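# Turn reversed plates end for end in their nests

## Task

Some of the three plates sit reversed, front to back; rotate just those a half turn so that all three finish resting flat within the locators of their original nests, each with well A1 placed at the nest corner labelled A1. Each plate must stay that way without the robot holding it. Finally release the plate and move the gripper away.

## Robot and tools

Robot: a single four-axis SCARA-style plate mover (scara4). Its joints are a vertical lift (0.000 to 0.550 m), shoulder (-2.000 to 2.000 rad), elbow (-2.800 to 2.800 rad) and wrist yaw (-12.566 to 12.566 rad), plus a two-finger parallel gripper. The gripper always stays level; it can only translate and spin about its vertical axis. Its fingers point along the gripper's +x and close along its y. The controlled point, end_effector_position, lies midway between the two rubber pads, about 2 to 3 cm behind the fingertips. Keep the elbow angle (third value in Joint positions) more than 0.4 rad away from 0, or the arm may fold and fault.

Frames: the scene frame has its origin on the table top under the arm base, +z up, +y to the left when facing along +x. Motion offsets, however, are given in the gripper's own axes. The reported hand position can be slightly wrong, more so at long reach.

Plates: each labelled plate has well A1 at its labelled short end, in the corner opposite the labelled long side. To reverse a plate, set it on the raised nest RG, regrasp it from the other end, and carry it back to its own nest.

Tool execute_actions, argument actions: a list holding one action, one wait, or nothing. An empty list just returns the current state with pictures. An action is {"rows": [...], "steps": n}, n from 1 to 15 (default 15, but at least 12 are needed); each step lasts 1/30 s, one row per step, the final row repeating if rows run out. A wait is {"steps": n} with n up to 300, counted from the previous result, so your reply time is included. Optional pictures (true/false) requests camera images. A refused call sends nothing.

Each row is five numbers in [-1, 1]: dx, dy, dz, rz, opening. The first four are an offset, in gripper axes, from the gripper pose shown in the latest result that reports it (or, before any such result in a scene and for later calls within one reply, from the pose at the action's start). Every row counts from that same base pose, not from the row before. Scale: 1.0 equals 0.6 m for dx, dy, dz and 180 degrees for rz; rz turns from +x toward +y. Opening is absolute, not an offset: +1 fully open (0.140 m), -1 closed (still a 0.066 m gap). Closing fully takes at least about 0.6 s. All-zero offsets are not a pause: they pull the arm back to the base pose.

Tool move, arguments target (one five-number row as above, same offset rules) and speed (m/s, 0.002 to 0.5, default 0.25; turning capped at twice that in rad/s). It drives a straight path lasting 0.5 to 10 s; longer ones stop short. Rotation takes the shorter direction. The opening is sent at the start. The path ignores obstacles, the hand may lag, deviate or overshoot the speed, especially with the arm nearly straight. Its result adds a move: line with the outcome (done, off_target, moving, held, fault) and limits that acted (paced = the pose was clipped; held = a check blocked some steps, after which motion may jump faster), plus distance to target.

Tool wait, argument seconds (0 to 10): lets time run with nothing new sent. Tool zoom_image, arguments camera ("cam_wrist", the only camera, 672x504) and region [x0, y0, x1, y1] in pixels from the top-left, at most 504 by 504. Tool finished_scene, argument scene: the number of the current scene; irreversible, and the result says whether the goal was met.

Control details: every step the commanded pose is clipped to within 70 mm and 16 degrees of the measured pose. The final 12 steps of each action run after its result is returned, during your reply, before the next action. After an action, the arm continues only to the last clipped pose, so large moves need follow-ups; check the reported pose. Hand target appears only when nothing is held back. HELD marks steps on which a row was partly or fully not sent; a pose unreachable line means the clearance check altered or blocked the command.

Gripping: grip_measured reports finger opening on the command scale (Joint positions gives metres as its last value); readings may be off by about 1 mm consistently. To hold a plate, command about 0.04 below grip_measured; less grips more gently. Pads push up to roughly 18 N; a fast close can push harder.

Cautions: faster moves and targets set deeper past contact hit and press harder. Against a solid surface, repeating a small offset does not press further, but against something yielding it does. Joint load limits: lift 55.2 N, shoulder 8.28 N m, elbow 4.14 N m, wrist yaw 1.38 N m, including the held plate's weight; hitting one stops the arm for 10 s and drops the rest of the call. Holding loads heats motors; MOTOR HOT appears from 85 °C and at 100 °C an OVER-TEMPERATURE FAULT brakes the arm. Occasional external tugs or pushes may disturb objects. Never drop, slam or knock anything off the table. Efficient, quick, low-effort motion is preferred.

Each tool is called after "Request:" as a command line: name --argument value for each argument, lists and objects as JSON in quotes; but a table of rows of numbers goes row by row, as --pt "numbers of a row", without its own name.

## Session

Request:
execute_actions --actions '[]'

Scene clock: 0.00 s of 12600.00 s.
end_effector_position=(+0.5349, -0.1672, +0.0870) grip_measured=+1.00 end_effector_quat_wxyz=(+0.574, -0.000, -0.000, +0.819)
Joint positions: [ 0.082 -0.851 -2.668 -0.845  0.14 ]
Hand target: +0.535, -0.167, +0.087; +0.573, -0.000, -0.000, +0.819

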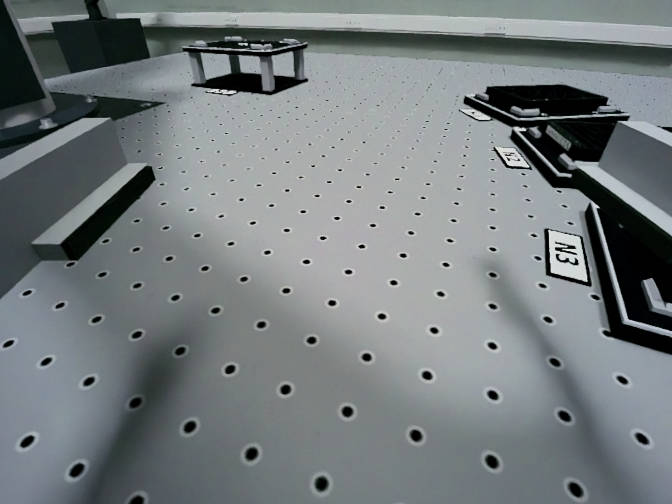

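Request:
move --target '[0, 0, 0.5, 0, 1]' --speed 0.4

Scene clock: 4.77 s of 12600.00 s.
end_effector_position=(+0.5349, -0.1672, +0.3870) grip_measured=+1.00 end_effector_quat_wxyz=(+0.574, -0.000, -0.000, +0.819)
Joint positions: [ 0.382 -0.851 -2.668 -0.845  0.14 ]
Hand target: +0.535, -0.167, +0.387; +0.574, -0.000, -0.000, +0.819
Off the commanded pose: 0.000 m, 0 deg.
Kept back: nothing.
After step 90, 0.47 s passed at rest.
move: done

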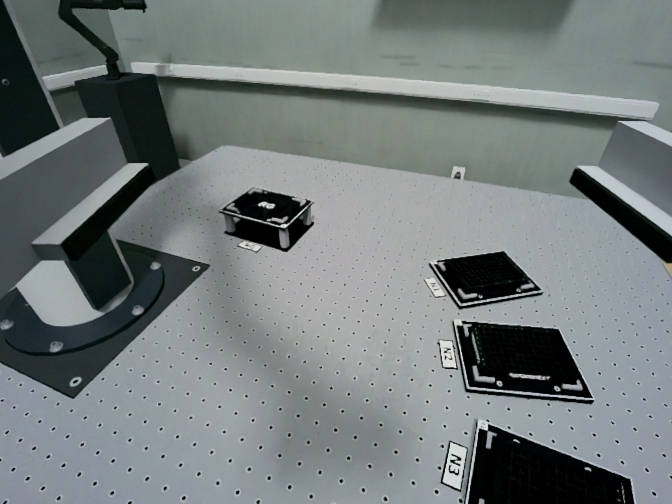

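Request:
zoom_image --camera "cam_wrist" --region '[400, 230, 672, 504]'

Region (400, 230, 672, 504) of cam_wrist's 672x504 image, scaled by 1.839, with more detail than that image has; it fills the left 500 columns of this view, and the rest is white.

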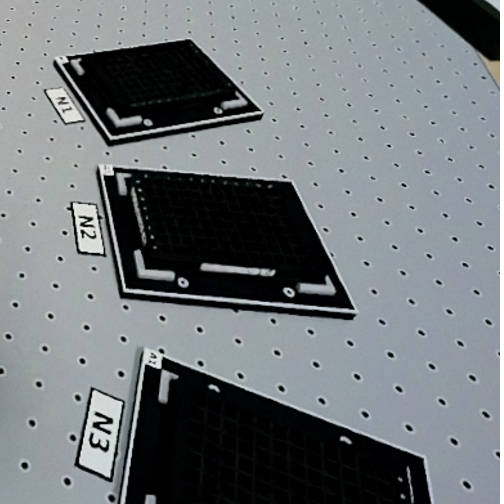

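Request:
move --target '[0.149, -0.166, -0.395, -0.648, 1]' --speed 0.4

Scene clock: 18.20 s of 12600.00 s.
end_effector_position=(+0.5977, -0.0491, +0.1500) grip_measured=+1.00 end_effector_quat_wxyz=(+0.998, -0.000, -0.000, -0.057)
Joint positions: [ 0.145 -0.992 -1.154 -4.252  0.14 ]
Hand target: +0.598, -0.049, +0.150; +0.998, -0.000, -0.000, -0.058
Off the commanded pose: 0.000 m, 0 deg.
Kept back: nothing.
After step 90, 7.47 s passed at rest.
move: done

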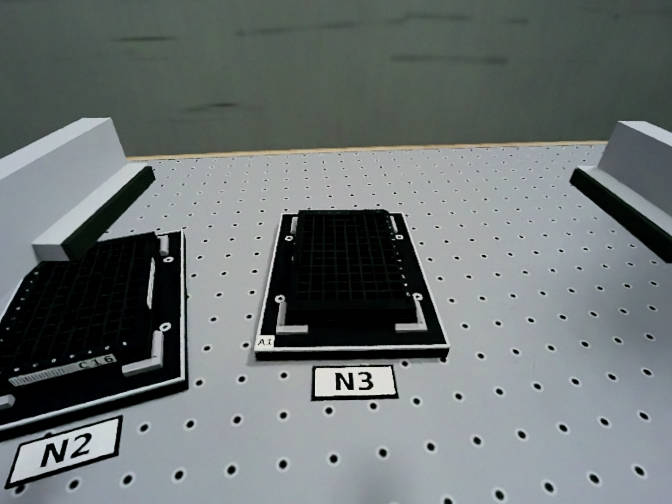

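Request:
move --target '[0.183, 0, -0.175, 0, 1]' --speed 0.3

Scene clock: 22.23 s of 12600.00 s.
end_effector_position=(+0.7068, -0.0616, +0.0449) grip_measured=+1.00 end_effector_quat_wxyz=(+0.998, -0.000, -0.000, -0.058)
Joint positions: [ 0.04  -0.759 -1.722 -3.917  0.14 ]
Hand target: +0.707, -0.062, +0.045; +0.998, -0.000, -0.000, -0.057
Off the commanded pose: 0.000 m, 0 deg.
Kept back: nothing.
After step 90, 0.10 s passed at rest.
move: done

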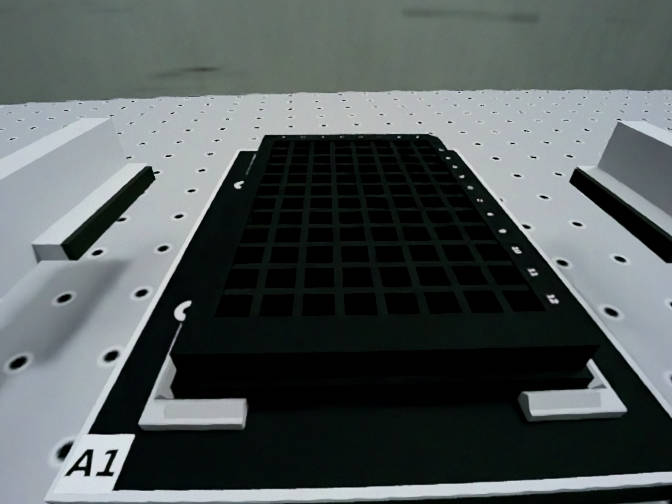

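Request:
move --target '[0.022, 0, -0.025, 0, 1]' --speed 0.05

Scene clock: 48.20 s of 12600.00 s.
end_effector_position=(+0.7199, -0.0632, +0.0299) grip_measured=+1.00 end_effector_quat_wxyz=(+0.998, -0.000, -0.000, -0.058)
Joint positions: [ 0.025 -0.724 -1.803 -3.872  0.14 ]
Hand target: +0.720, -0.063, +0.030; +0.998, -0.000, -0.000, -0.058
Off the commanded pose: 0.000 m, 0 deg.
Kept back: nothing.
After step 90, 22.27 s passed at rest.
move: done

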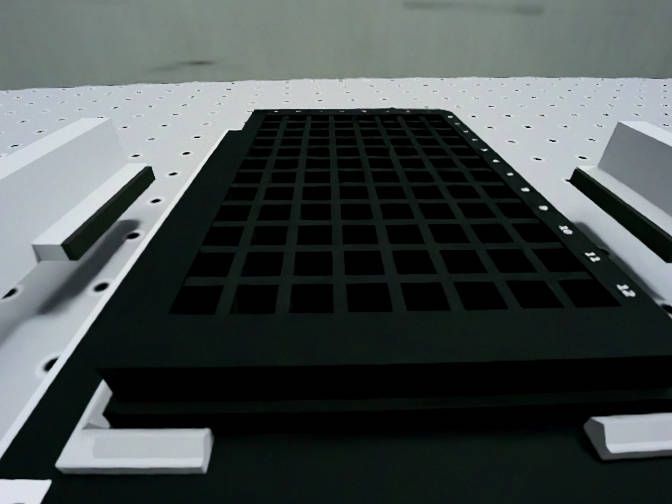

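Request:
zoom_image --camera "cam_wrist" --region '[420, 100, 672, 340]'

Request:
zoom_image --camera "cam_wrist" --region '[0, 100, 260, 504]'

Region (420, 100, 672, 340) of cam_wrist's 672x504 image, scaled by 2.000, with more detail than that image has; it fills the top 480 rows of this view, and the rest is white.

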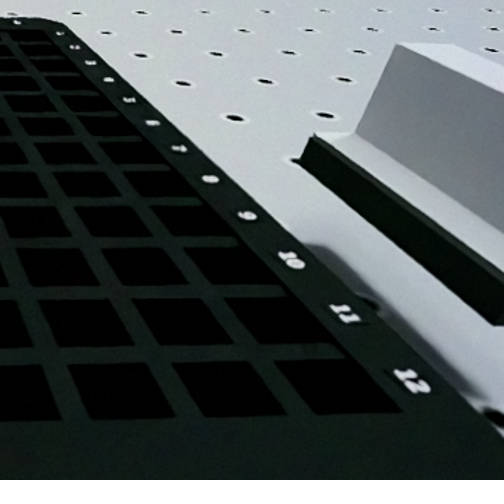

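Region (0, 100, 260, 504) of cam_wrist's 672x504 image, scaled by 1.248, with more detail than that image has; it fills the left 324 columns of this view, and the rest is white.

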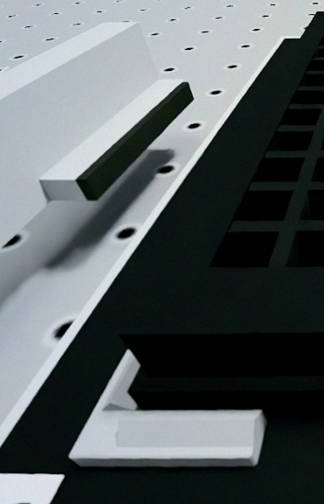

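Request:
execute_actions --actions '[{"rows": [[0, 0, 0, 0, -0.38]], "steps": 15}]'

Request:
wait --seconds 0.5

Scene clock: 53.70 s of 12600.00 s.
end_effector_position=(+0.7199, -0.0632, +0.0299) grip_measured=+0.73 end_effector_quat_wxyz=(+0.998, -0.000, -0.000, -0.058)
Joint positions: [ 0.025 -0.724 -1.803 -3.872  0.13 ]
Steps of this call (steps 1 to 90: nothing new was sent; then 2.40 s passed at rest; steps 91 to 93: the first 3 steps of this action). Readings (end_effector_position):
91: (+0.7199, -0.0632, +0.0299)
92: (+0.7199, -0.0632, +0.0299)
93: the state above

Scene clock: 54.60 s of 12600.00 s.
end_effector_position=(+0.7199, -0.0632, +0.0299) grip_measured=-0.38 end_effector_quat_wxyz=(+0.998, -0.000, -0.000, -0.058)
Joint positions: [ 0.025 -0.724 -1.803 -3.872  0.089]
Hand target: +0.720, -0.063, +0.030; +0.998, -0.000, -0.000, -0.058
Off the commanded pose: 0.000 m, 0 deg.
Kept back: nothing.
Steps of this call (steps 1 to 12: the last 12 steps of your previous action; steps 13 to 27: nothing new was sent). Readings (end_effector_position):
1: (+0.7199, -0.0632, +0.0299)
2: (+0.7199, -0.0632, +0.0299)
4: (+0.7199, -0.0632, +0.0299)
8: (+0.7199, -0.0632, +0.0299)
27: the state above

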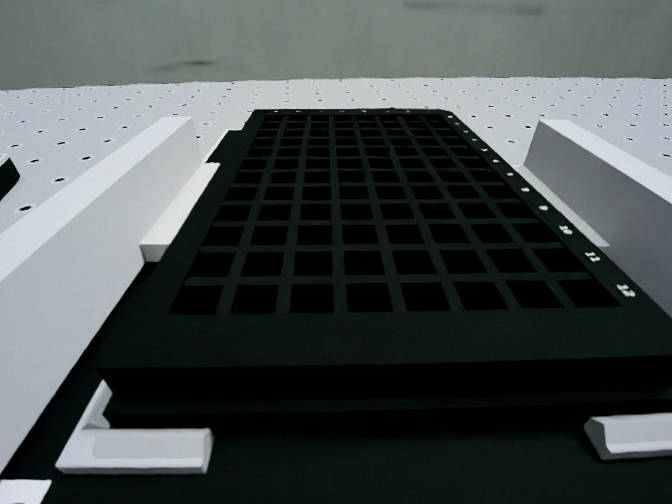

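Request:
execute_actions --actions '[{"rows": [[0.0133, 0, 0, 0, -0.38]], "steps": 15}]'

Request:
execute_actions --actions '[{"rows": [[0, 0, 0, 0, -0.46]], "steps": 15}]'

Request:
wait --seconds 0.4

Scene clock: 56.03 s of 12600.00 s.
end_effector_position=(+0.7254, -0.0641, +0.0299) grip_measured=-0.38 end_effector_quat_wxyz=(+0.998, -0.000, -0.000, -0.058)
Joint positions: [ 0.025 -0.709 -1.838 -3.853  0.089]
Steps of this call (steps 1 to 40: nothing new was sent; steps 41 to 43: the first 3 steps of this action). Readings (end_effector_position):
41: (+0.7201, -0.0633, +0.0299)
42: (+0.7220, -0.0636, +0.0299)
43: the state above

Scene clock: 56.53 s of 12600.00 s.
end_effector_position=(+0.7278, -0.0637, +0.0299) grip_measured=-0.46 end_effector_quat_wxyz=(+0.998, -0.000, -0.000, -0.057)
Joint positions: [ 0.025 -0.701 -1.853 -3.843  0.086]
Off your previous action's commanded pose: 0.000 m, 0 deg at its last step (step 12 of this call).
Steps of this call (steps 1 to 12: the last 12 steps of your previous action; steps 13 to 15: the first 3 steps of this action, its rows measured from where the robot was after step 12). Readings (end_effector_position):
12: (+0.7278, -0.0642, +0.0299)
13: (+0.7278, -0.0642, +0.0299)
14: (+0.7278, -0.0637, +0.0299)
15: the state above

Scene clock: 57.33 s of 12600.00 s.
end_effector_position=(+0.7278, -0.0637, +0.0299) grip_measured=-0.46 end_effector_quat_wxyz=(+0.998, -0.000, -0.000, -0.057)
Joint positions: [ 0.025 -0.701 -1.853 -3.843  0.086]
Hand target: +0.728, -0.064, +0.030; +0.998, -0.000, -0.000, -0.058
Off the commanded pose: 0.001 m, 0 deg.
Kept back: nothing.
Steps of this call (steps 1 to 12: the last 12 steps of your previous action; steps 13 to 24: nothing new was sent). Readings (end_effector_position):
1: (+0.7278, -0.0637, +0.0299)
2: (+0.7278, -0.0637, +0.0299)
4: (+0.7278, -0.0637, +0.0299)
8: (+0.7278, -0.0637, +0.0299)
24: the state above

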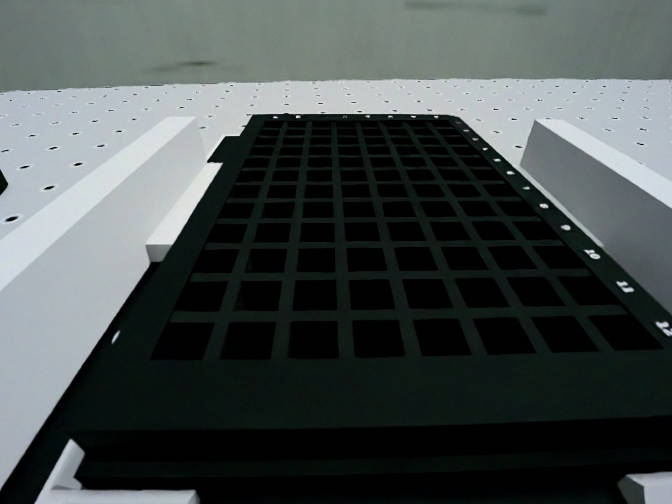

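Request:
execute_actions --actions '[{"rows": [[0, 0, 0, 0, -0.52]], "steps": 15}]'

Request:
execute_actions --actions '[{"steps": 20}]'

Scene clock: 57.83 s of 12600.00 s.
end_effector_position=(+0.7278, -0.0636, +0.0299) grip_measured=-0.48 end_effector_quat_wxyz=(+0.998, -0.000, -0.000, -0.057)
Joint positions: [ 0.025 -0.701 -1.853 -3.843  0.085]
Steps of this call (steps 1 to 12: nothing new was sent; steps 13 to 15: the first 3 steps of this action). Readings (end_effector_position):
13: (+0.7278, -0.0636, +0.0299)
14: (+0.7278, -0.0636, +0.0299)
15: the state above

Scene clock: 58.50 s of 12600.00 s.
end_effector_position=(+0.7278, -0.0636, +0.0299) grip_measured=-0.48 end_effector_quat_wxyz=(+0.998, -0.000, -0.000, -0.057)
Joint positions: [ 0.025 -0.701 -1.853 -3.843  0.085]
Hand target: +0.728, -0.064, +0.030; +0.998, -0.000, -0.000, -0.057
Off the commanded pose: 0.000 m, 0 deg.
Kept back: nothing.
Steps of this call (steps 1 to 12: the last 12 steps of your previous action; steps 13 to 20: nothing new was sent). Readings (end_effector_position):
1: (+0.7278, -0.0636, +0.0299)
2: (+0.7278, -0.0636, +0.0299)
4: (+0.7278, -0.0636, +0.0299)
8: (+0.7278, -0.0636, +0.0299)
20: the state above

Request:
move --target '[0, 0, 0.1, 0, -0.52]' --speed 0.08

Scene clock: 61.63 s of 12600.00 s.
end_effector_position=(+0.7278, -0.0636, +0.0899) grip_measured=-0.48 end_effector_quat_wxyz=(+0.998, -0.000, -0.000, -0.057)
Joint positions: [ 0.085 -0.701 -1.853 -3.843  0.085]
Hand target: +0.728, -0.064, +0.090; +0.998, -0.000, -0.000, -0.057
Off the commanded pose: 0.000 m, 0 deg.
Kept back: nothing.
move: done

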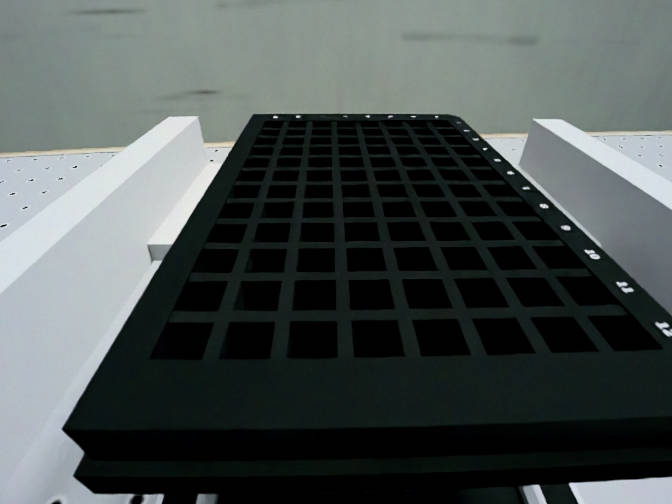

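Request:
zoom_image --camera "cam_wrist" --region '[0, 380, 400, 504]'

Region (0, 380, 400, 504) of cam_wrist's 672x504 image, scaled by 1.260, with more detail than that image has; it fills the top 156 rows of this view, and the rest is white.

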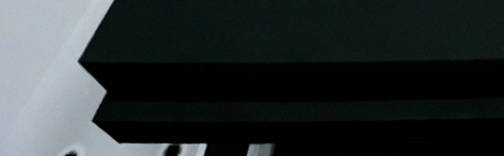

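Request:
move --target '[-0.3667, 0, -0.1, 0, -0.52]' --speed 0.2

Scene clock: 72.83 s of 12600.00 s.
end_effector_position=(+0.5092, -0.0388, +0.0299) grip_measured=-0.48 end_effector_quat_wxyz=(+0.998, -0.000, -0.000, -0.057)
Joint positions: [ 0.025 -1.118 -0.76  -4.519  0.085]
Hand target: +0.509, -0.039, +0.030; +0.998, -0.000, -0.000, -0.057
Off the commanded pose: 0.000 m, 0 deg.
Kept back: nothing.
After step 90, 6.73 s passed at rest.
move: done

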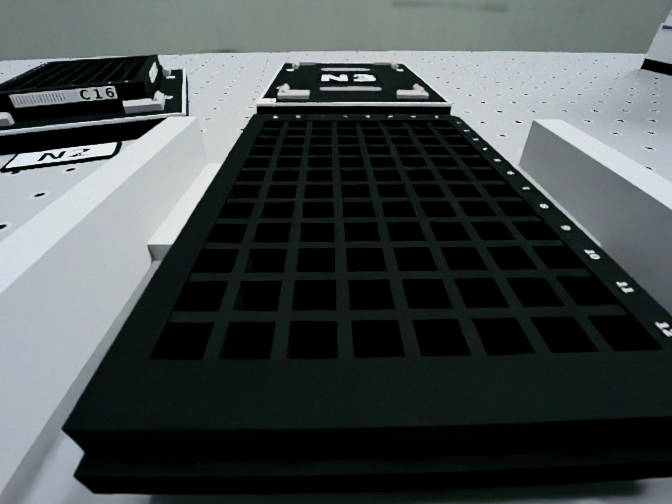

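Request:
zoom_image --camera "cam_wrist" --region '[240, 45, 470, 120]'

Region (240, 45, 470, 120) of cam_wrist's 672x504 image, scaled by 2.191, with more detail than that image has; it fills the top 164 rows of this view, and the rest is white.

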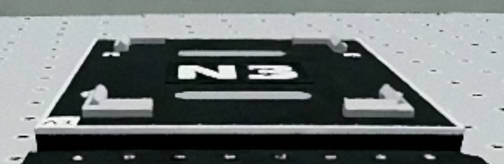

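Request:
move --target '[0, 0, -0.037, 0, -0.52]' --speed 0.03

Scene clock: 86.97 s of 12600.00 s.
end_effector_position=(+0.5092, -0.0388, +0.0153) grip_measured=-0.47 end_effector_quat_wxyz=(+0.998, -0.000, -0.000, -0.056)
Joint positions: [ 0.01  -1.118 -0.76  -4.518  0.085]
Hand target: +0.509, -0.039, +0.015; +0.998, -0.000, -0.000, -0.056
Off the commanded pose: 0.008 m, 0 deg.
TORQUE FAULT: the external load on joint 1 (lift) reached its load limit, and the arm stopped for 10 seconds. The arm's remaining commands of this call were not run. The arm holds where it stopped, with its grip as last carried out, and accepts commands again: back off and push less far. The arm stops again, at the same cost, whenever a joint's load reaches its limit.
Kept back: nothing.
After step 90, 0.50 s passed at rest.
move: fault

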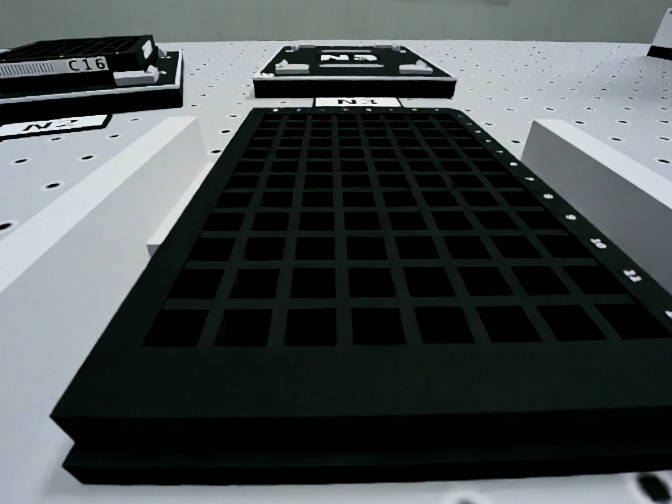

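Request:
execute_actions --actions '[{"rows": [[0, 0, 0, 0, 0.0]], "steps": 15}]'

Request:
execute_actions --actions '[{"steps": 25}]'

Scene clock: 87.70 s of 12600.00 s.
end_effector_position=(+0.5092, -0.0388, +0.0153) grip_measured=-0.21 end_effector_quat_wxyz=(+0.998, -0.000, -0.000, -0.056)
Joint positions: [ 0.01  -1.118 -0.76  -4.518  0.095]
Steps of this call (steps 1 to 19: nothing new was sent; steps 20 to 22: the first 3 steps of this action). Readings (end_effector_position):
20: (+0.5092, -0.0388, +0.0153)
21: (+0.5092, -0.0388, +0.0154)
22: the state above

Scene clock: 88.53 s of 12600.00 s.
end_effector_position=(+0.5092, -0.0388, +0.0153) grip_measured=+0.00 end_effector_quat_wxyz=(+0.998, -0.000, -0.000, -0.056)
Joint positions: [ 0.01  -1.118 -0.76  -4.518  0.103]
Hand target: +0.509, -0.039, +0.015; +0.998, -0.000, -0.000, -0.056
Off the commanded pose: 0.000 m, 0 deg.
Kept back: nothing.
Steps of this call (steps 1 to 12: the last 12 steps of your previous action; steps 13 to 25: nothing new was sent). Readings (end_effector_position):
1: (+0.5092, -0.0388, +0.0153)
2: (+0.5092, -0.0388, +0.0153)
4: (+0.5092, -0.0388, +0.0153)
8: (+0.5092, -0.0388, +0.0153)
25: the state above

Request:
move --target '[0, 0, 0.07, 0, 0.0]' --speed 0.1

Request:
move --target '[0, 0, 0, 0.998, 0.0]' --speed 0.5

Scene clock: 90.83 s of 12600.00 s.
end_effector_position=(+0.5092, -0.0388, +0.0573) grip_measured=+0.00 end_effector_quat_wxyz=(+0.998, -0.000, -0.000, -0.056)
Joint positions: [ 0.052 -1.118 -0.76  -4.518  0.103]
Hand target: +0.509, -0.039, +0.057; +0.998, -0.000, -0.000, -0.056
Off the commanded pose: 0.000 m, 0 deg.
Kept back: nothing.
move: done

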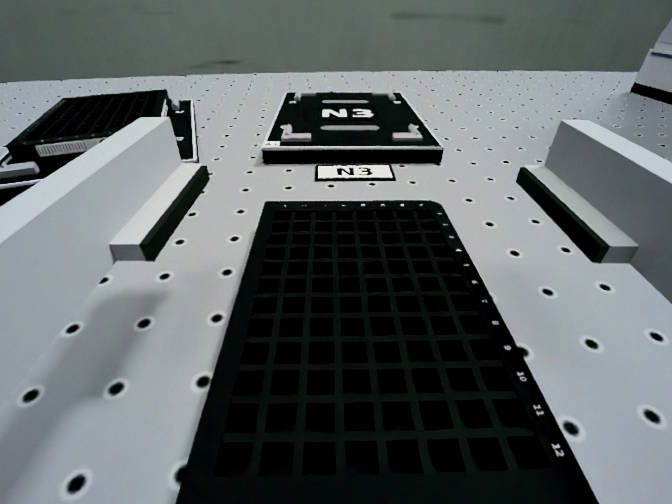

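Scene clock: 94.40 s of 12600.00 s.
end_effector_position=(+0.5091, -0.0383, +0.0573) grip_measured=+0.00 end_effector_quat_wxyz=(+0.059, -0.000, -0.000, +0.998)
Joint positions: [ 0.052 -0.496 -2.313 -0.451  0.103]
Hand target: +0.509, -0.038, +0.057; +0.059, -0.000, -0.000, +0.998
Off the commanded pose: 0.000 m, 0 deg.
Kept back: nothing.
move: done

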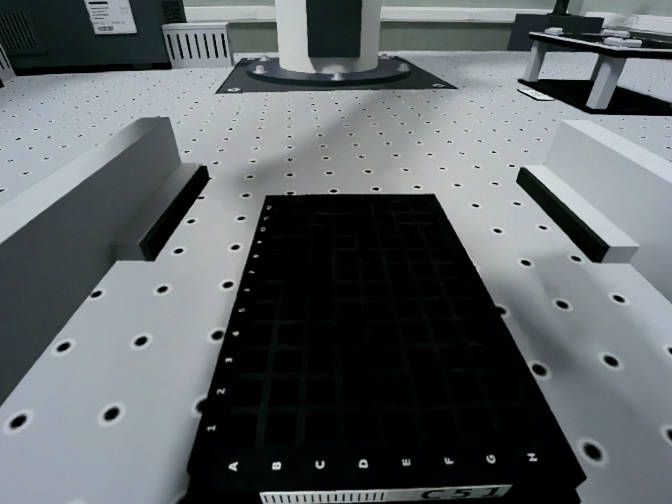

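Request:
move --target '[0.003, 0, -0.0685, 0, 0.0]' --speed 0.08

Scene clock: 96.93 s of 12600.00 s.
end_effector_position=(+0.5074, -0.0381, +0.0162) grip_measured=+0.00 end_effector_quat_wxyz=(+0.059, -0.000, -0.000, +0.998)
Joint positions: [ 0.011 -0.503 -2.296 -0.46   0.103]
Hand target: +0.507, -0.038, +0.016; +0.059, -0.000, -0.000, +0.998
Off the commanded pose: 0.000 m, 0 deg.
Kept back: nothing.
move: done

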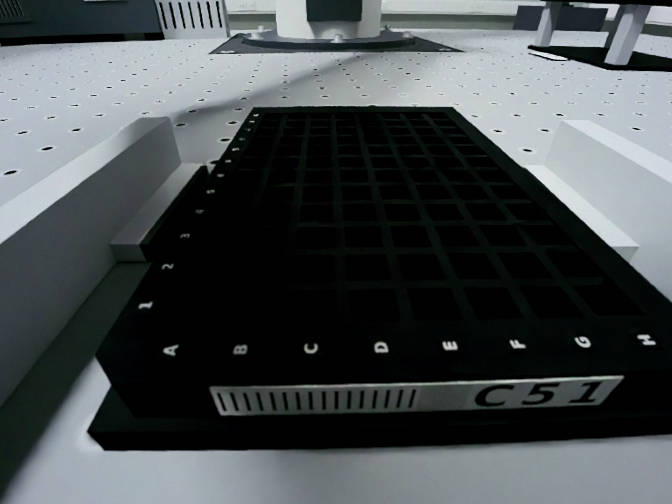

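Request:
zoom_image --camera "cam_wrist" --region '[60, 90, 564, 470]'

Region (60, 90, 564, 470) of cam_wrist's 672x504 image, scaled by 1.000; it fills the top 380 rows of this view, and the rest is white.

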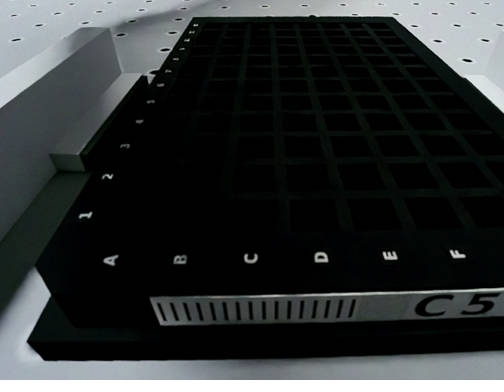

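Request:
execute_actions --actions '[{"rows": [[0, 0, 0, 0, -0.42]], "steps": 15}]'

Request:
execute_actions --actions '[{"rows": [[0, 0, 0, 0, -0.42], [0, 0, 0, 0, -0.42], [0, 0, 0, 0, -0.42], [0, 0, 0, 0, -0.42], [0, 0, 0, 0, -0.42], [0, 0, 0, 0, -0.52]], "steps": 15}]'

Request:
execute_actions --actions '[{"steps": 25}]'

Scene clock: 100.87 s of 12600.00 s.
end_effector_position=(+0.5074, -0.0381, +0.0162) grip_measured=-0.27 end_effector_quat_wxyz=(+0.059, -0.000, -0.000, +0.998)
Joint positions: [ 0.011 -0.503 -2.296 -0.46   0.093]
Steps of this call (steps 1 to 90: nothing new was sent; then 0.83 s passed at rest; steps 91 to 93: the first 3 steps of this action). Readings (end_effector_position):
91: (+0.5074, -0.0381, +0.0162)
92: (+0.5074, -0.0381, +0.0162)
93: the state above

Scene clock: 101.37 s of 12600.00 s.
end_effector_position=(+0.5074, -0.0381, +0.0162) grip_measured=-0.42 end_effector_quat_wxyz=(+0.059, -0.000, -0.000, +0.998)
Joint positions: [ 0.011 -0.503 -2.296 -0.46   0.087]
Off your previous action's commanded pose: 0.000 m, 0 deg at its last step (step 12 of this call).
Steps of this call (steps 1 to 12: the last 12 steps of your previous action; steps 13 to 15: the first 3 steps of this action, its rows measured from where the robot was after step 12). Readings (end_effector_position):
12: (+0.5074, -0.0381, +0.0162)
13: (+0.5074, -0.0381, +0.0162)
14: (+0.5074, -0.0381, +0.0162)
15: the state above

Scene clock: 102.20 s of 12600.00 s.
end_effector_position=(+0.5074, -0.0381, +0.0162) grip_measured=-0.47 end_effector_quat_wxyz=(+0.059, -0.000, -0.000, +0.998)
Joint positions: [ 0.011 -0.503 -2.296 -0.46   0.085]
Hand target: +0.507, -0.038, +0.016; +0.059, -0.000, -0.000, +0.998
Off the commanded pose: 0.000 m, 0 deg.
Kept back: nothing.
Steps of this call (steps 1 to 12: the last 12 steps of your previous action; steps 13 to 25: nothing new was sent). Readings (end_effector_position):
1: (+0.5074, -0.0381, +0.0162)
2: (+0.5074, -0.0381, +0.0162)
4: (+0.5074, -0.0381, +0.0162)
8: (+0.5074, -0.0381, +0.0162)
25: the state above

Request:
move --target '[0, 0, 0.1, 0, -0.52]' --speed 0.12

Scene clock: 105.17 s of 12600.00 s.
end_effector_position=(+0.5074, -0.0381, +0.0762) grip_measured=-0.47 end_effector_quat_wxyz=(+0.059, -0.000, -0.000, +0.998)
Joint positions: [ 0.071 -0.503 -2.296 -0.46   0.085]
Hand target: +0.507, -0.038, +0.076; +0.059, -0.000, -0.000, +0.998
Off the commanded pose: 0.000 m, 0 deg.
Kept back: nothing.
move: done

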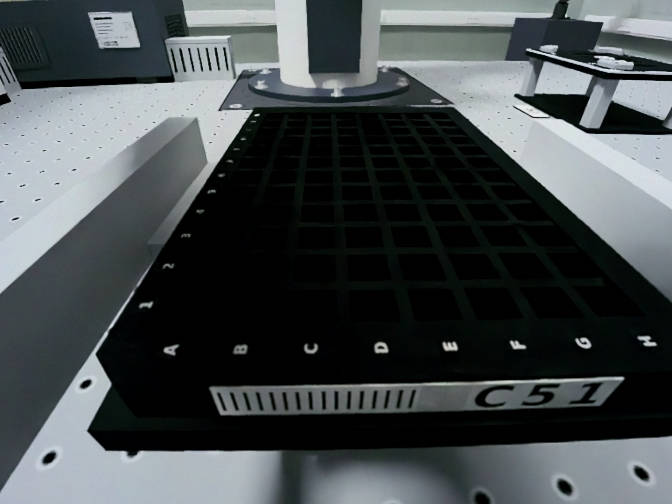

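Request:
move --target '[-0.3698, -0.0011, 0, -0.9987, -0.52]' --speed 0.4

Scene clock: 110.27 s of 12600.00 s.
end_effector_position=(+0.7278, -0.0634, +0.0762) grip_measured=-0.47 end_effector_quat_wxyz=(+0.998, -0.000, -0.000, -0.057)
Joint positions: [ 0.071 -0.701 -1.853 -3.843  0.085]
Hand target: +0.728, -0.064, +0.076; +0.998, -0.000, -0.000, -0.057
Off the commanded pose: 0.000 m, 0 deg.
Kept back: nothing.
move: done

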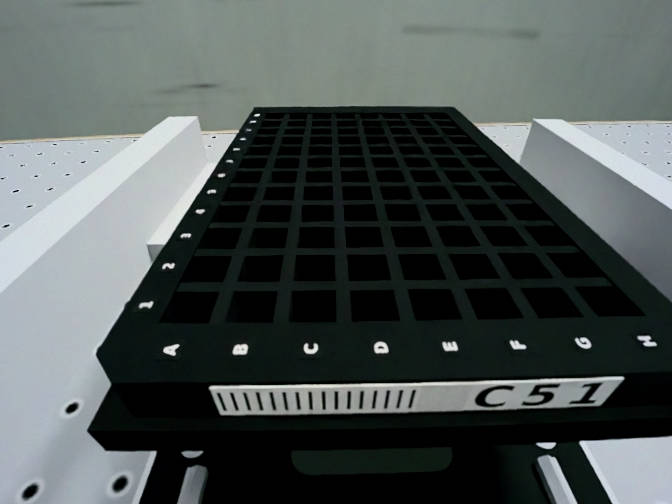

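Request:
move --target '[0, 0, -0.067, 0, -0.52]' --speed 0.06

Scene clock: 111.60 s of 12600.00 s.
end_effector_position=(+0.7278, -0.0635, +0.0360) grip_measured=-0.47 end_effector_quat_wxyz=(+0.998, -0.000, -0.000, -0.057)
Joint positions: [ 0.031 -0.701 -1.853 -3.843  0.085]
Hand target: +0.728, -0.063, +0.036; +0.998, -0.000, -0.000, -0.057
Off the commanded pose: 0.000 m, 0 deg.
Kept back: nothing.
move: done

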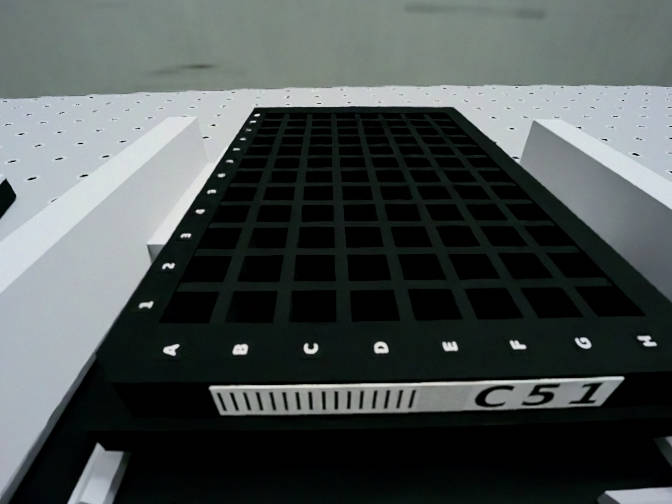

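Request:
execute_actions --actions '[{"rows": [[0, 0, -0.004, 0, -0.52]], "steps": 15}]'

Request:
execute_actions --actions '[{"rows": [[0, 0, -0.004, 0, -0.52]], "steps": 15}]'

Request:
execute_actions --actions '[{"steps": 20}]'

Scene clock: 112.37 s of 12600.00 s.
end_effector_position=(+0.7278, -0.0635, +0.0334) grip_measured=-0.47 end_effector_quat_wxyz=(+0.998, -0.000, -0.000, -0.057)
Joint positions: [ 0.028 -0.701 -1.853 -3.843  0.085]
Steps of this call (steps 1 to 20: nothing new was sent; steps 21 to 23: the first 3 steps of this action). Readings (end_effector_position):
21: (+0.7278, -0.0635, +0.0359)
22: (+0.7278, -0.0635, +0.0345)
23: the state above

Scene clock: 112.87 s of 12600.00 s.
end_effector_position=(+0.7278, -0.0635, +0.0310) grip_measured=-0.47 end_effector_quat_wxyz=(+0.998, -0.000, -0.000, -0.057)
Joint positions: [ 0.026 -0.701 -1.853 -3.843  0.086]
Off your previous action's commanded pose: 0.000 m, 0 deg at its last step (step 12 of this call).
Steps of this call (steps 1 to 12: the last 12 steps of your previous action; steps 13 to 15: the first 3 steps of this action, its rows measured from where the robot was after step 12). Readings (end_effector_position):
12: (+0.7278, -0.0635, +0.0335)
13: (+0.7278, -0.0635, +0.0335)
14: (+0.7278, -0.0635, +0.0320)
15: the state above

Scene clock: 113.53 s of 12600.00 s.
end_effector_position=(+0.7278, -0.0635, +0.0311) grip_measured=-0.47 end_effector_quat_wxyz=(+0.998, -0.000, -0.000, -0.057)
Joint positions: [ 0.026 -0.701 -1.853 -3.843  0.086]
Hand target: +0.728, -0.063, +0.031; +0.998, -0.000, -0.000, -0.057
Off the commanded pose: 0.000 m, 0 deg.
Kept back: nothing.
Steps of this call (steps 1 to 12: the last 12 steps of your previous action; steps 13 to 20: nothing new was sent). Readings (end_effector_position):
1: (+0.7278, -0.0635, +0.0311)
2: (+0.7278, -0.0635, +0.0311)
4: (+0.7278, -0.0635, +0.0311)
8: (+0.7278, -0.0635, +0.0311)
20: the state above

Request:
execute_actions --actions '[{"rows": [[0, 0, -0.0025, 0, -0.52]], "steps": 15}]'

Request:
execute_actions --actions '[{"steps": 20}]'

Scene clock: 114.00 s of 12600.00 s.
end_effector_position=(+0.7278, -0.0633, +0.0296) grip_measured=-0.47 end_effector_quat_wxyz=(+0.998, -0.000, -0.000, -0.056)
Joint positions: [ 0.025 -0.701 -1.853 -3.842  0.086]
Steps of this call (steps 1 to 11: nothing new was sent; steps 12 to 14: the first 3 steps of this action). Readings (end_effector_position):
12: (+0.7278, -0.0634, +0.0310)
13: (+0.7278, -0.0635, +0.0299)
14: the state above

Scene clock: 114.67 s of 12600.00 s.
end_effector_position=(+0.7278, -0.0633, +0.0297) grip_measured=-0.47 end_effector_quat_wxyz=(+0.998, -0.000, -0.000, -0.056)
Joint positions: [ 0.025 -0.701 -1.853 -3.842  0.086]
Hand target: +0.728, -0.063, +0.030; +0.998, -0.000, -0.000, -0.057
Off the commanded pose: 0.000 m, 0 deg.
Kept back: nothing.
Steps of this call (steps 1 to 12: the last 12 steps of your previous action; steps 13 to 20: nothing new was sent). Readings (end_effector_position):
1: (+0.7278, -0.0633, +0.0297)
2: (+0.7278, -0.0633, +0.0297)
4: (+0.7278, -0.0633, +0.0297)
8: (+0.7278, -0.0633, +0.0297)
20: the state above

Request:
execute_actions --actions '[{"rows": [[0, 0, -0.002, 0, -0.52]], "steps": 15}]'

Request:
execute_actions --actions '[{"steps": 20}]'

Scene clock: 115.10 s of 12600.00 s.
end_effector_position=(+0.7278, -0.0633, +0.0290) grip_measured=-0.47 end_effector_quat_wxyz=(+0.998, -0.000, -0.000, -0.056)
Joint positions: [ 0.024 -0.701 -1.853 -3.842  0.086]
Steps of this call (steps 1 to 10: nothing new was sent; steps 11 to 13: the first 3 steps of this action). Readings (end_effector_position):
11: (+0.7278, -0.0633, +0.0297)
12: (+0.7278, -0.0633, +0.0290)
13: the state above

Scene clock: 115.77 s of 12600.00 s.
end_effector_position=(+0.7278, -0.0633, +0.0290) grip_measured=-0.47 end_effector_quat_wxyz=(+0.998, -0.000, -0.000, -0.056)
Joint positions: [ 0.024 -0.701 -1.853 -3.841  0.086]
Hand target: +0.728, -0.063, +0.029; +0.998, -0.000, -0.000, -0.056
Off the commanded pose: 0.000 m, 0 deg.
Kept back: nothing.
Steps of this call (steps 1 to 12: the last 12 steps of your previous action; steps 13 to 20: nothing new was sent). Readings (end_effector_position):
1: (+0.7278, -0.0633, +0.0290)
2: (+0.7278, -0.0633, +0.0290)
4: (+0.7278, -0.0633, +0.0290)
8: (+0.7278, -0.0633, +0.0290)
20: the state above

Request:
execute_actions --actions '[{"rows": [[0, 0, 0, 0, 0.1]], "steps": 15}]'

Request:
wait --seconds 0.5

Scene clock: 116.33 s of 12600.00 s.
end_effector_position=(+0.7278, -0.0632, +0.0291) grip_measured=-0.21 end_effector_quat_wxyz=(+0.998, -0.000, -0.000, -0.056)
Joint positions: [ 0.024 -0.701 -1.853 -3.841  0.095]
Steps of this call (steps 1 to 14: nothing new was sent; steps 15 to 17: the first 3 steps of this action). Readings (end_effector_position):
15: (+0.7278, -0.0633, +0.0290)
16: (+0.7278, -0.0632, +0.0291)
17: the state above

Scene clock: 117.23 s of 12600.00 s.
end_effector_position=(+0.7278, -0.0632, +0.0290) grip_measured=+0.10 end_effector_quat_wxyz=(+0.998, -0.000, -0.000, -0.056)
Joint positions: [ 0.024 -0.701 -1.853 -3.841  0.107]
Hand target: +0.728, -0.063, +0.029; +0.998, -0.000, -0.000, -0.056
Off the commanded pose: 0.000 m, 0 deg.
Kept back: nothing.
Steps of this call (steps 1 to 12: the last 12 steps of your previous action; steps 13 to 27: nothing new was sent). Readings (end_effector_position):
1: (+0.7278, -0.0632, +0.0290)
2: (+0.7278, -0.0632, +0.0290)
4: (+0.7278, -0.0632, +0.0290)
8: (+0.7278, -0.0632, +0.0290)
27: the state above

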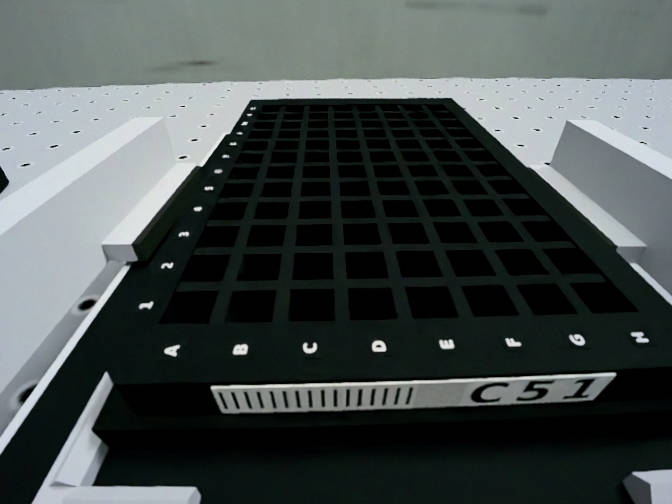

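Request:
zoom_image --camera "cam_wrist" --region '[200, 80, 500, 200]'

Region (200, 80, 500, 200) of cam_wrist's 672x504 image, scaled by 1.680, with more detail than that image has; it fills the top 202 rows of this view, and the rest is white.

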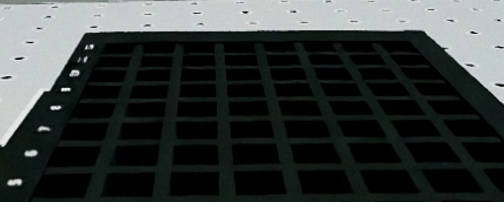

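Request:
execute_actions --actions '[{"rows": [[0, 0, 0, 0, -0.42]], "steps": 15}]'

Request:
execute_actions --actions '[{"rows": [[0, 0, 0, 0, -0.42], [0, 0, 0, 0, -0.42], [0, 0, 0, 0, -0.42], [0, 0, 0, 0, -0.42], [0, 0, 0, 0, -0.42], [0, 0, 0, 0, -0.52]], "steps": 15}]'

Request:
execute_actions --actions '[{"steps": 25}]'

Scene clock: 120.60 s of 12600.00 s.
end_effector_position=(+0.7278, -0.0632, +0.0290) grip_measured=-0.17 end_effector_quat_wxyz=(+0.998, -0.000, -0.000, -0.056)
Joint positions: [ 0.024 -0.701 -1.853 -3.841  0.097]
Steps of this call (steps 1 to 90: nothing new was sent; then 0.27 s passed at rest; steps 91 to 93: the first 3 steps of this action). Readings (end_effector_position):
91: (+0.7278, -0.0632, +0.0290)
92: (+0.7278, -0.0632, +0.0290)
93: the state above

Scene clock: 121.10 s of 12600.00 s.
end_effector_position=(+0.7278, -0.0632, +0.0290) grip_measured=-0.42 end_effector_quat_wxyz=(+0.998, -0.000, -0.000, -0.056)
Joint positions: [ 0.024 -0.701 -1.853 -3.841  0.087]
Off your previous action's commanded pose: 0.000 m, 0 deg at its last step (step 12 of this call).
Steps of this call (steps 1 to 12: the last 12 steps of your previous action; steps 13 to 15: the first 3 steps of this action, its rows measured from where the robot was after step 12). Readings (end_effector_position):
12: (+0.7278, -0.0632, +0.0290)
13: (+0.7278, -0.0632, +0.0290)
14: (+0.7278, -0.0632, +0.0290)
15: the state above

Scene clock: 121.93 s of 12600.00 s.
end_effector_position=(+0.7278, -0.0631, +0.0290) grip_measured=-0.47 end_effector_quat_wxyz=(+0.998, -0.000, -0.000, -0.056)
Joint positions: [ 0.024 -0.701 -1.853 -3.841  0.086]
Hand target: +0.728, -0.063, +0.029; +0.998, -0.000, -0.000, -0.056
Off the commanded pose: 0.000 m, 0 deg.
Kept back: nothing.
Steps of this call (steps 1 to 12: the last 12 steps of your previous action; steps 13 to 25: nothing new was sent). Readings (end_effector_position):
1: (+0.7278, -0.0632, +0.0290)
2: (+0.7278, -0.0632, +0.0290)
4: (+0.7278, -0.0631, +0.0290)
8: (+0.7278, -0.0631, +0.0290)
25: the state above

Request:
move --target '[0, 0, 0.025, 0, -0.52]' --speed 0.04

Scene clock: 122.87 s of 12600.00 s.
end_effector_position=(+0.7278, -0.0631, +0.0441) grip_measured=-0.47 end_effector_quat_wxyz=(+0.998, -0.000, -0.000, -0.056)
Joint positions: [ 0.039 -0.701 -1.853 -3.841  0.086]
Hand target: +0.728, -0.063, +0.044; +0.998, -0.000, -0.000, -0.056
Off the commanded pose: 0.000 m, 0 deg.
Kept back: nothing.
move: done

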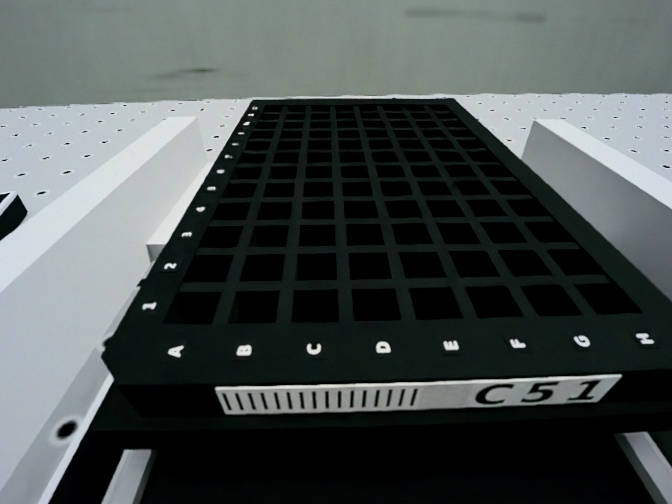

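Request:
move --target '[-0.0108, 0, -0.021, 0, -0.52]' --speed 0.03

Scene clock: 124.07 s of 12600.00 s.
end_effector_position=(+0.7214, -0.0623, +0.0314) grip_measured=-0.47 end_effector_quat_wxyz=(+0.998, -0.000, -0.000, -0.056)
Joint positions: [ 0.026 -0.719 -1.812 -3.864  0.086]
Hand target: +0.721, -0.062, +0.031; +0.998, -0.000, -0.000, -0.056
Off the commanded pose: 0.000 m, 0 deg.
Kept back: nothing.
move: done

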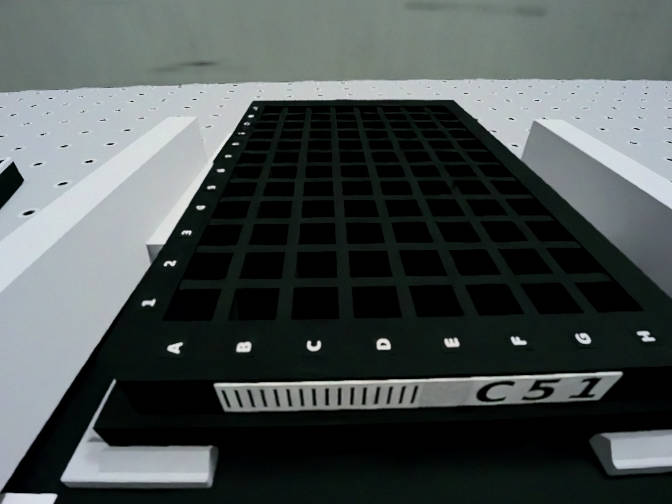

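Request:
execute_actions --actions '[{"rows": [[0, 0, 0, 0, 0.1]], "steps": 15}]'

Request:
wait --seconds 0.5

Scene clock: 124.53 s of 12600.00 s.
end_effector_position=(+0.7214, -0.0623, +0.0314) grip_measured=-0.21 end_effector_quat_wxyz=(+0.998, -0.000, -0.000, -0.056)
Joint positions: [ 0.026 -0.719 -1.812 -3.864  0.095]
Steps of this call (steps 1 to 11: nothing new was sent; steps 12 to 14: the first 3 steps of this action). Readings (end_effector_position):
12: (+0.7214, -0.0623, +0.0314)
13: (+0.7214, -0.0623, +0.0314)
14: the state above

Scene clock: 125.43 s of 12600.00 s.
end_effector_position=(+0.7214, -0.0623, +0.0314) grip_measured=+0.10 end_effector_quat_wxyz=(+0.998, -0.000, -0.000, -0.056)
Joint positions: [ 0.026 -0.719 -1.812 -3.864  0.107]
Hand target: +0.721, -0.062, +0.031; +0.998, -0.000, -0.000, -0.056
Off the commanded pose: 0.000 m, 0 deg.
Kept back: nothing.
Steps of this call (steps 1 to 12: the last 12 steps of your previous action; steps 13 to 27: nothing new was sent). Readings (end_effector_position):
1: (+0.7214, -0.0623, +0.0314)
2: (+0.7214, -0.0623, +0.0314)
4: (+0.7214, -0.0623, +0.0314)
8: (+0.7214, -0.0623, +0.0314)
27: the state above

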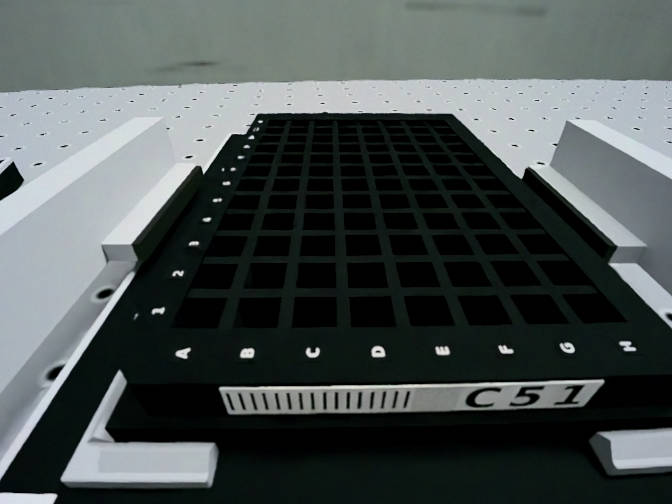

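Request:
move --target '[-0.17, 0, 0.15, 0, 1]' --speed 0.3

Scene clock: 127.17 s of 12600.00 s.
end_effector_position=(+0.6200, -0.0511, +0.1215) grip_measured=+1.00 end_effector_quat_wxyz=(+0.998, -0.000, -0.000, -0.055)
Joint positions: [ 0.116 -0.952 -1.259 -4.183  0.14 ]
Hand target: +0.620, -0.051, +0.121; +0.998, -0.000, -0.000, -0.056
Off the commanded pose: 0.000 m, 0 deg.
Kept back: nothing.
move: done

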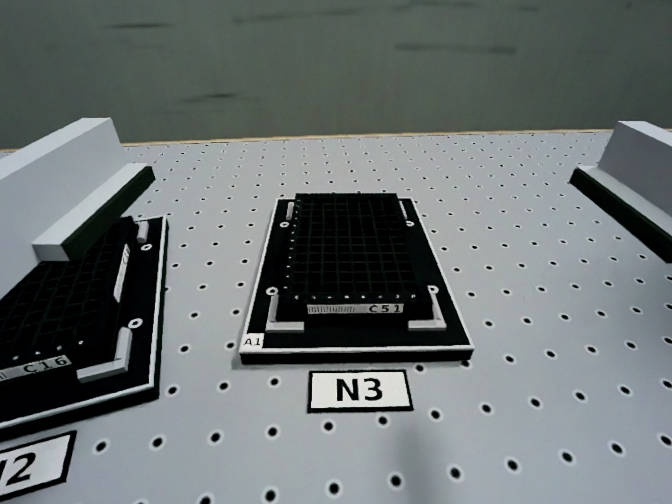

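Request:
zoom_image --camera "cam_wrist" --region '[230, 180, 490, 370]'

Region (230, 180, 490, 370) of cam_wrist's 672x504 image, scaled by 1.938, with more detail than that image has; it fills the top 368 rows of this view, and the rest is white.

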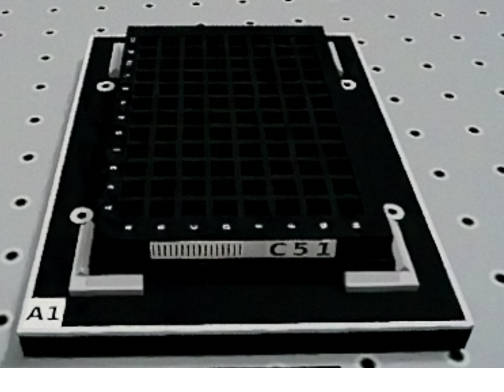

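Request:
move --target '[-0.1585, 0.468, 0, 0.2187, 1]' --speed 0.4

Scene clock: 129.87 s of 12600.00 s.
end_effector_position=(+0.5562, +0.2386, +0.1215) grip_measured=+1.00 end_effector_quat_wxyz=(+0.959, -0.000, -0.000, +0.284)
Joint positions: [ 0.116 -0.281 -1.268 -4.158  0.14 ]
Hand target: +0.556, +0.239, +0.121; +0.959, -0.000, -0.000, +0.284
Off the commanded pose: 0.000 m, 0 deg.
Kept back: nothing.
move: done

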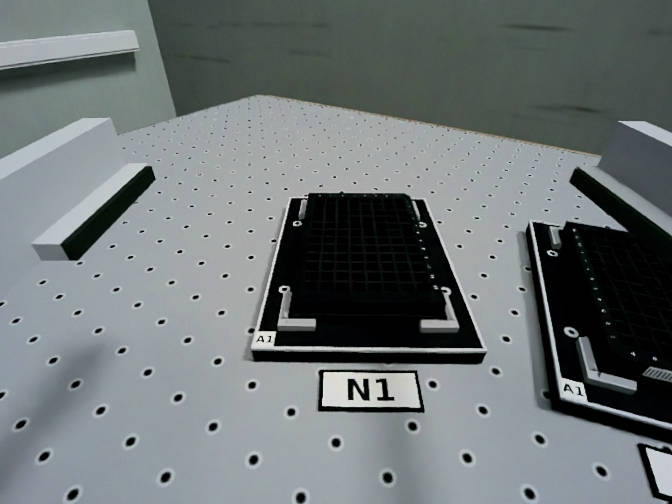

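Request:
move --target '[0.1733, -0.0149, -0.1275, -0.0094, 1]' --speed 0.25

Scene clock: 132.50 s of 12600.00 s.
end_effector_position=(+0.6482, +0.2879, +0.0449) grip_measured=+1.00 end_effector_quat_wxyz=(+0.963, -0.000, -0.000, +0.270)
Joint positions: [ 0.04  -0.047 -1.837 -3.853  0.14 ]
Hand target: +0.648, +0.288, +0.045; +0.963, -0.000, -0.000, +0.270
Off the commanded pose: 0.000 m, 0 deg.
Kept back: nothing.
move: done

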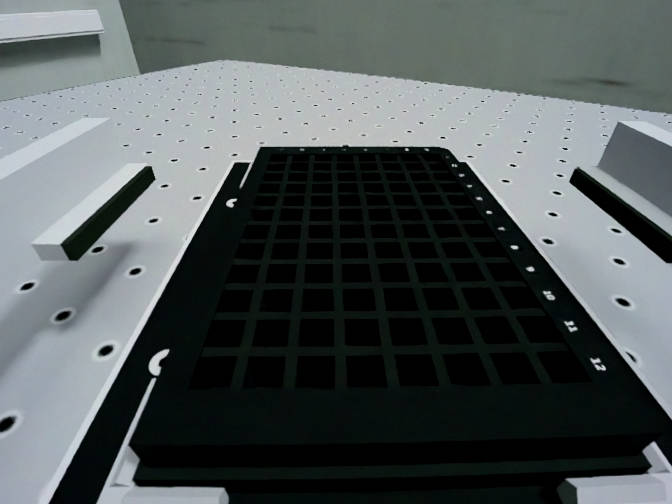

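Request:
move --target '[0, -0.0017, -0.025, 0, -0.38]' --speed 0.05

Scene clock: 134.10 s of 12600.00 s.
end_effector_position=(+0.6487, +0.2871, +0.0299) grip_measured=-0.38 end_effector_quat_wxyz=(+0.963, -0.000, -0.000, +0.270)
Joint positions: [ 0.025 -0.049 -1.837 -3.851  0.089]
Hand target: +0.649, +0.287, +0.030; +0.963, -0.000, -0.000, +0.270
Off the commanded pose: 0.000 m, 0 deg.
Kept back: nothing.
move: done

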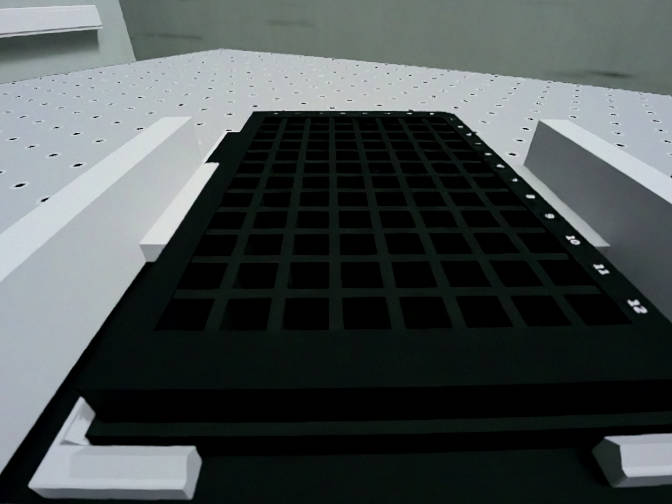

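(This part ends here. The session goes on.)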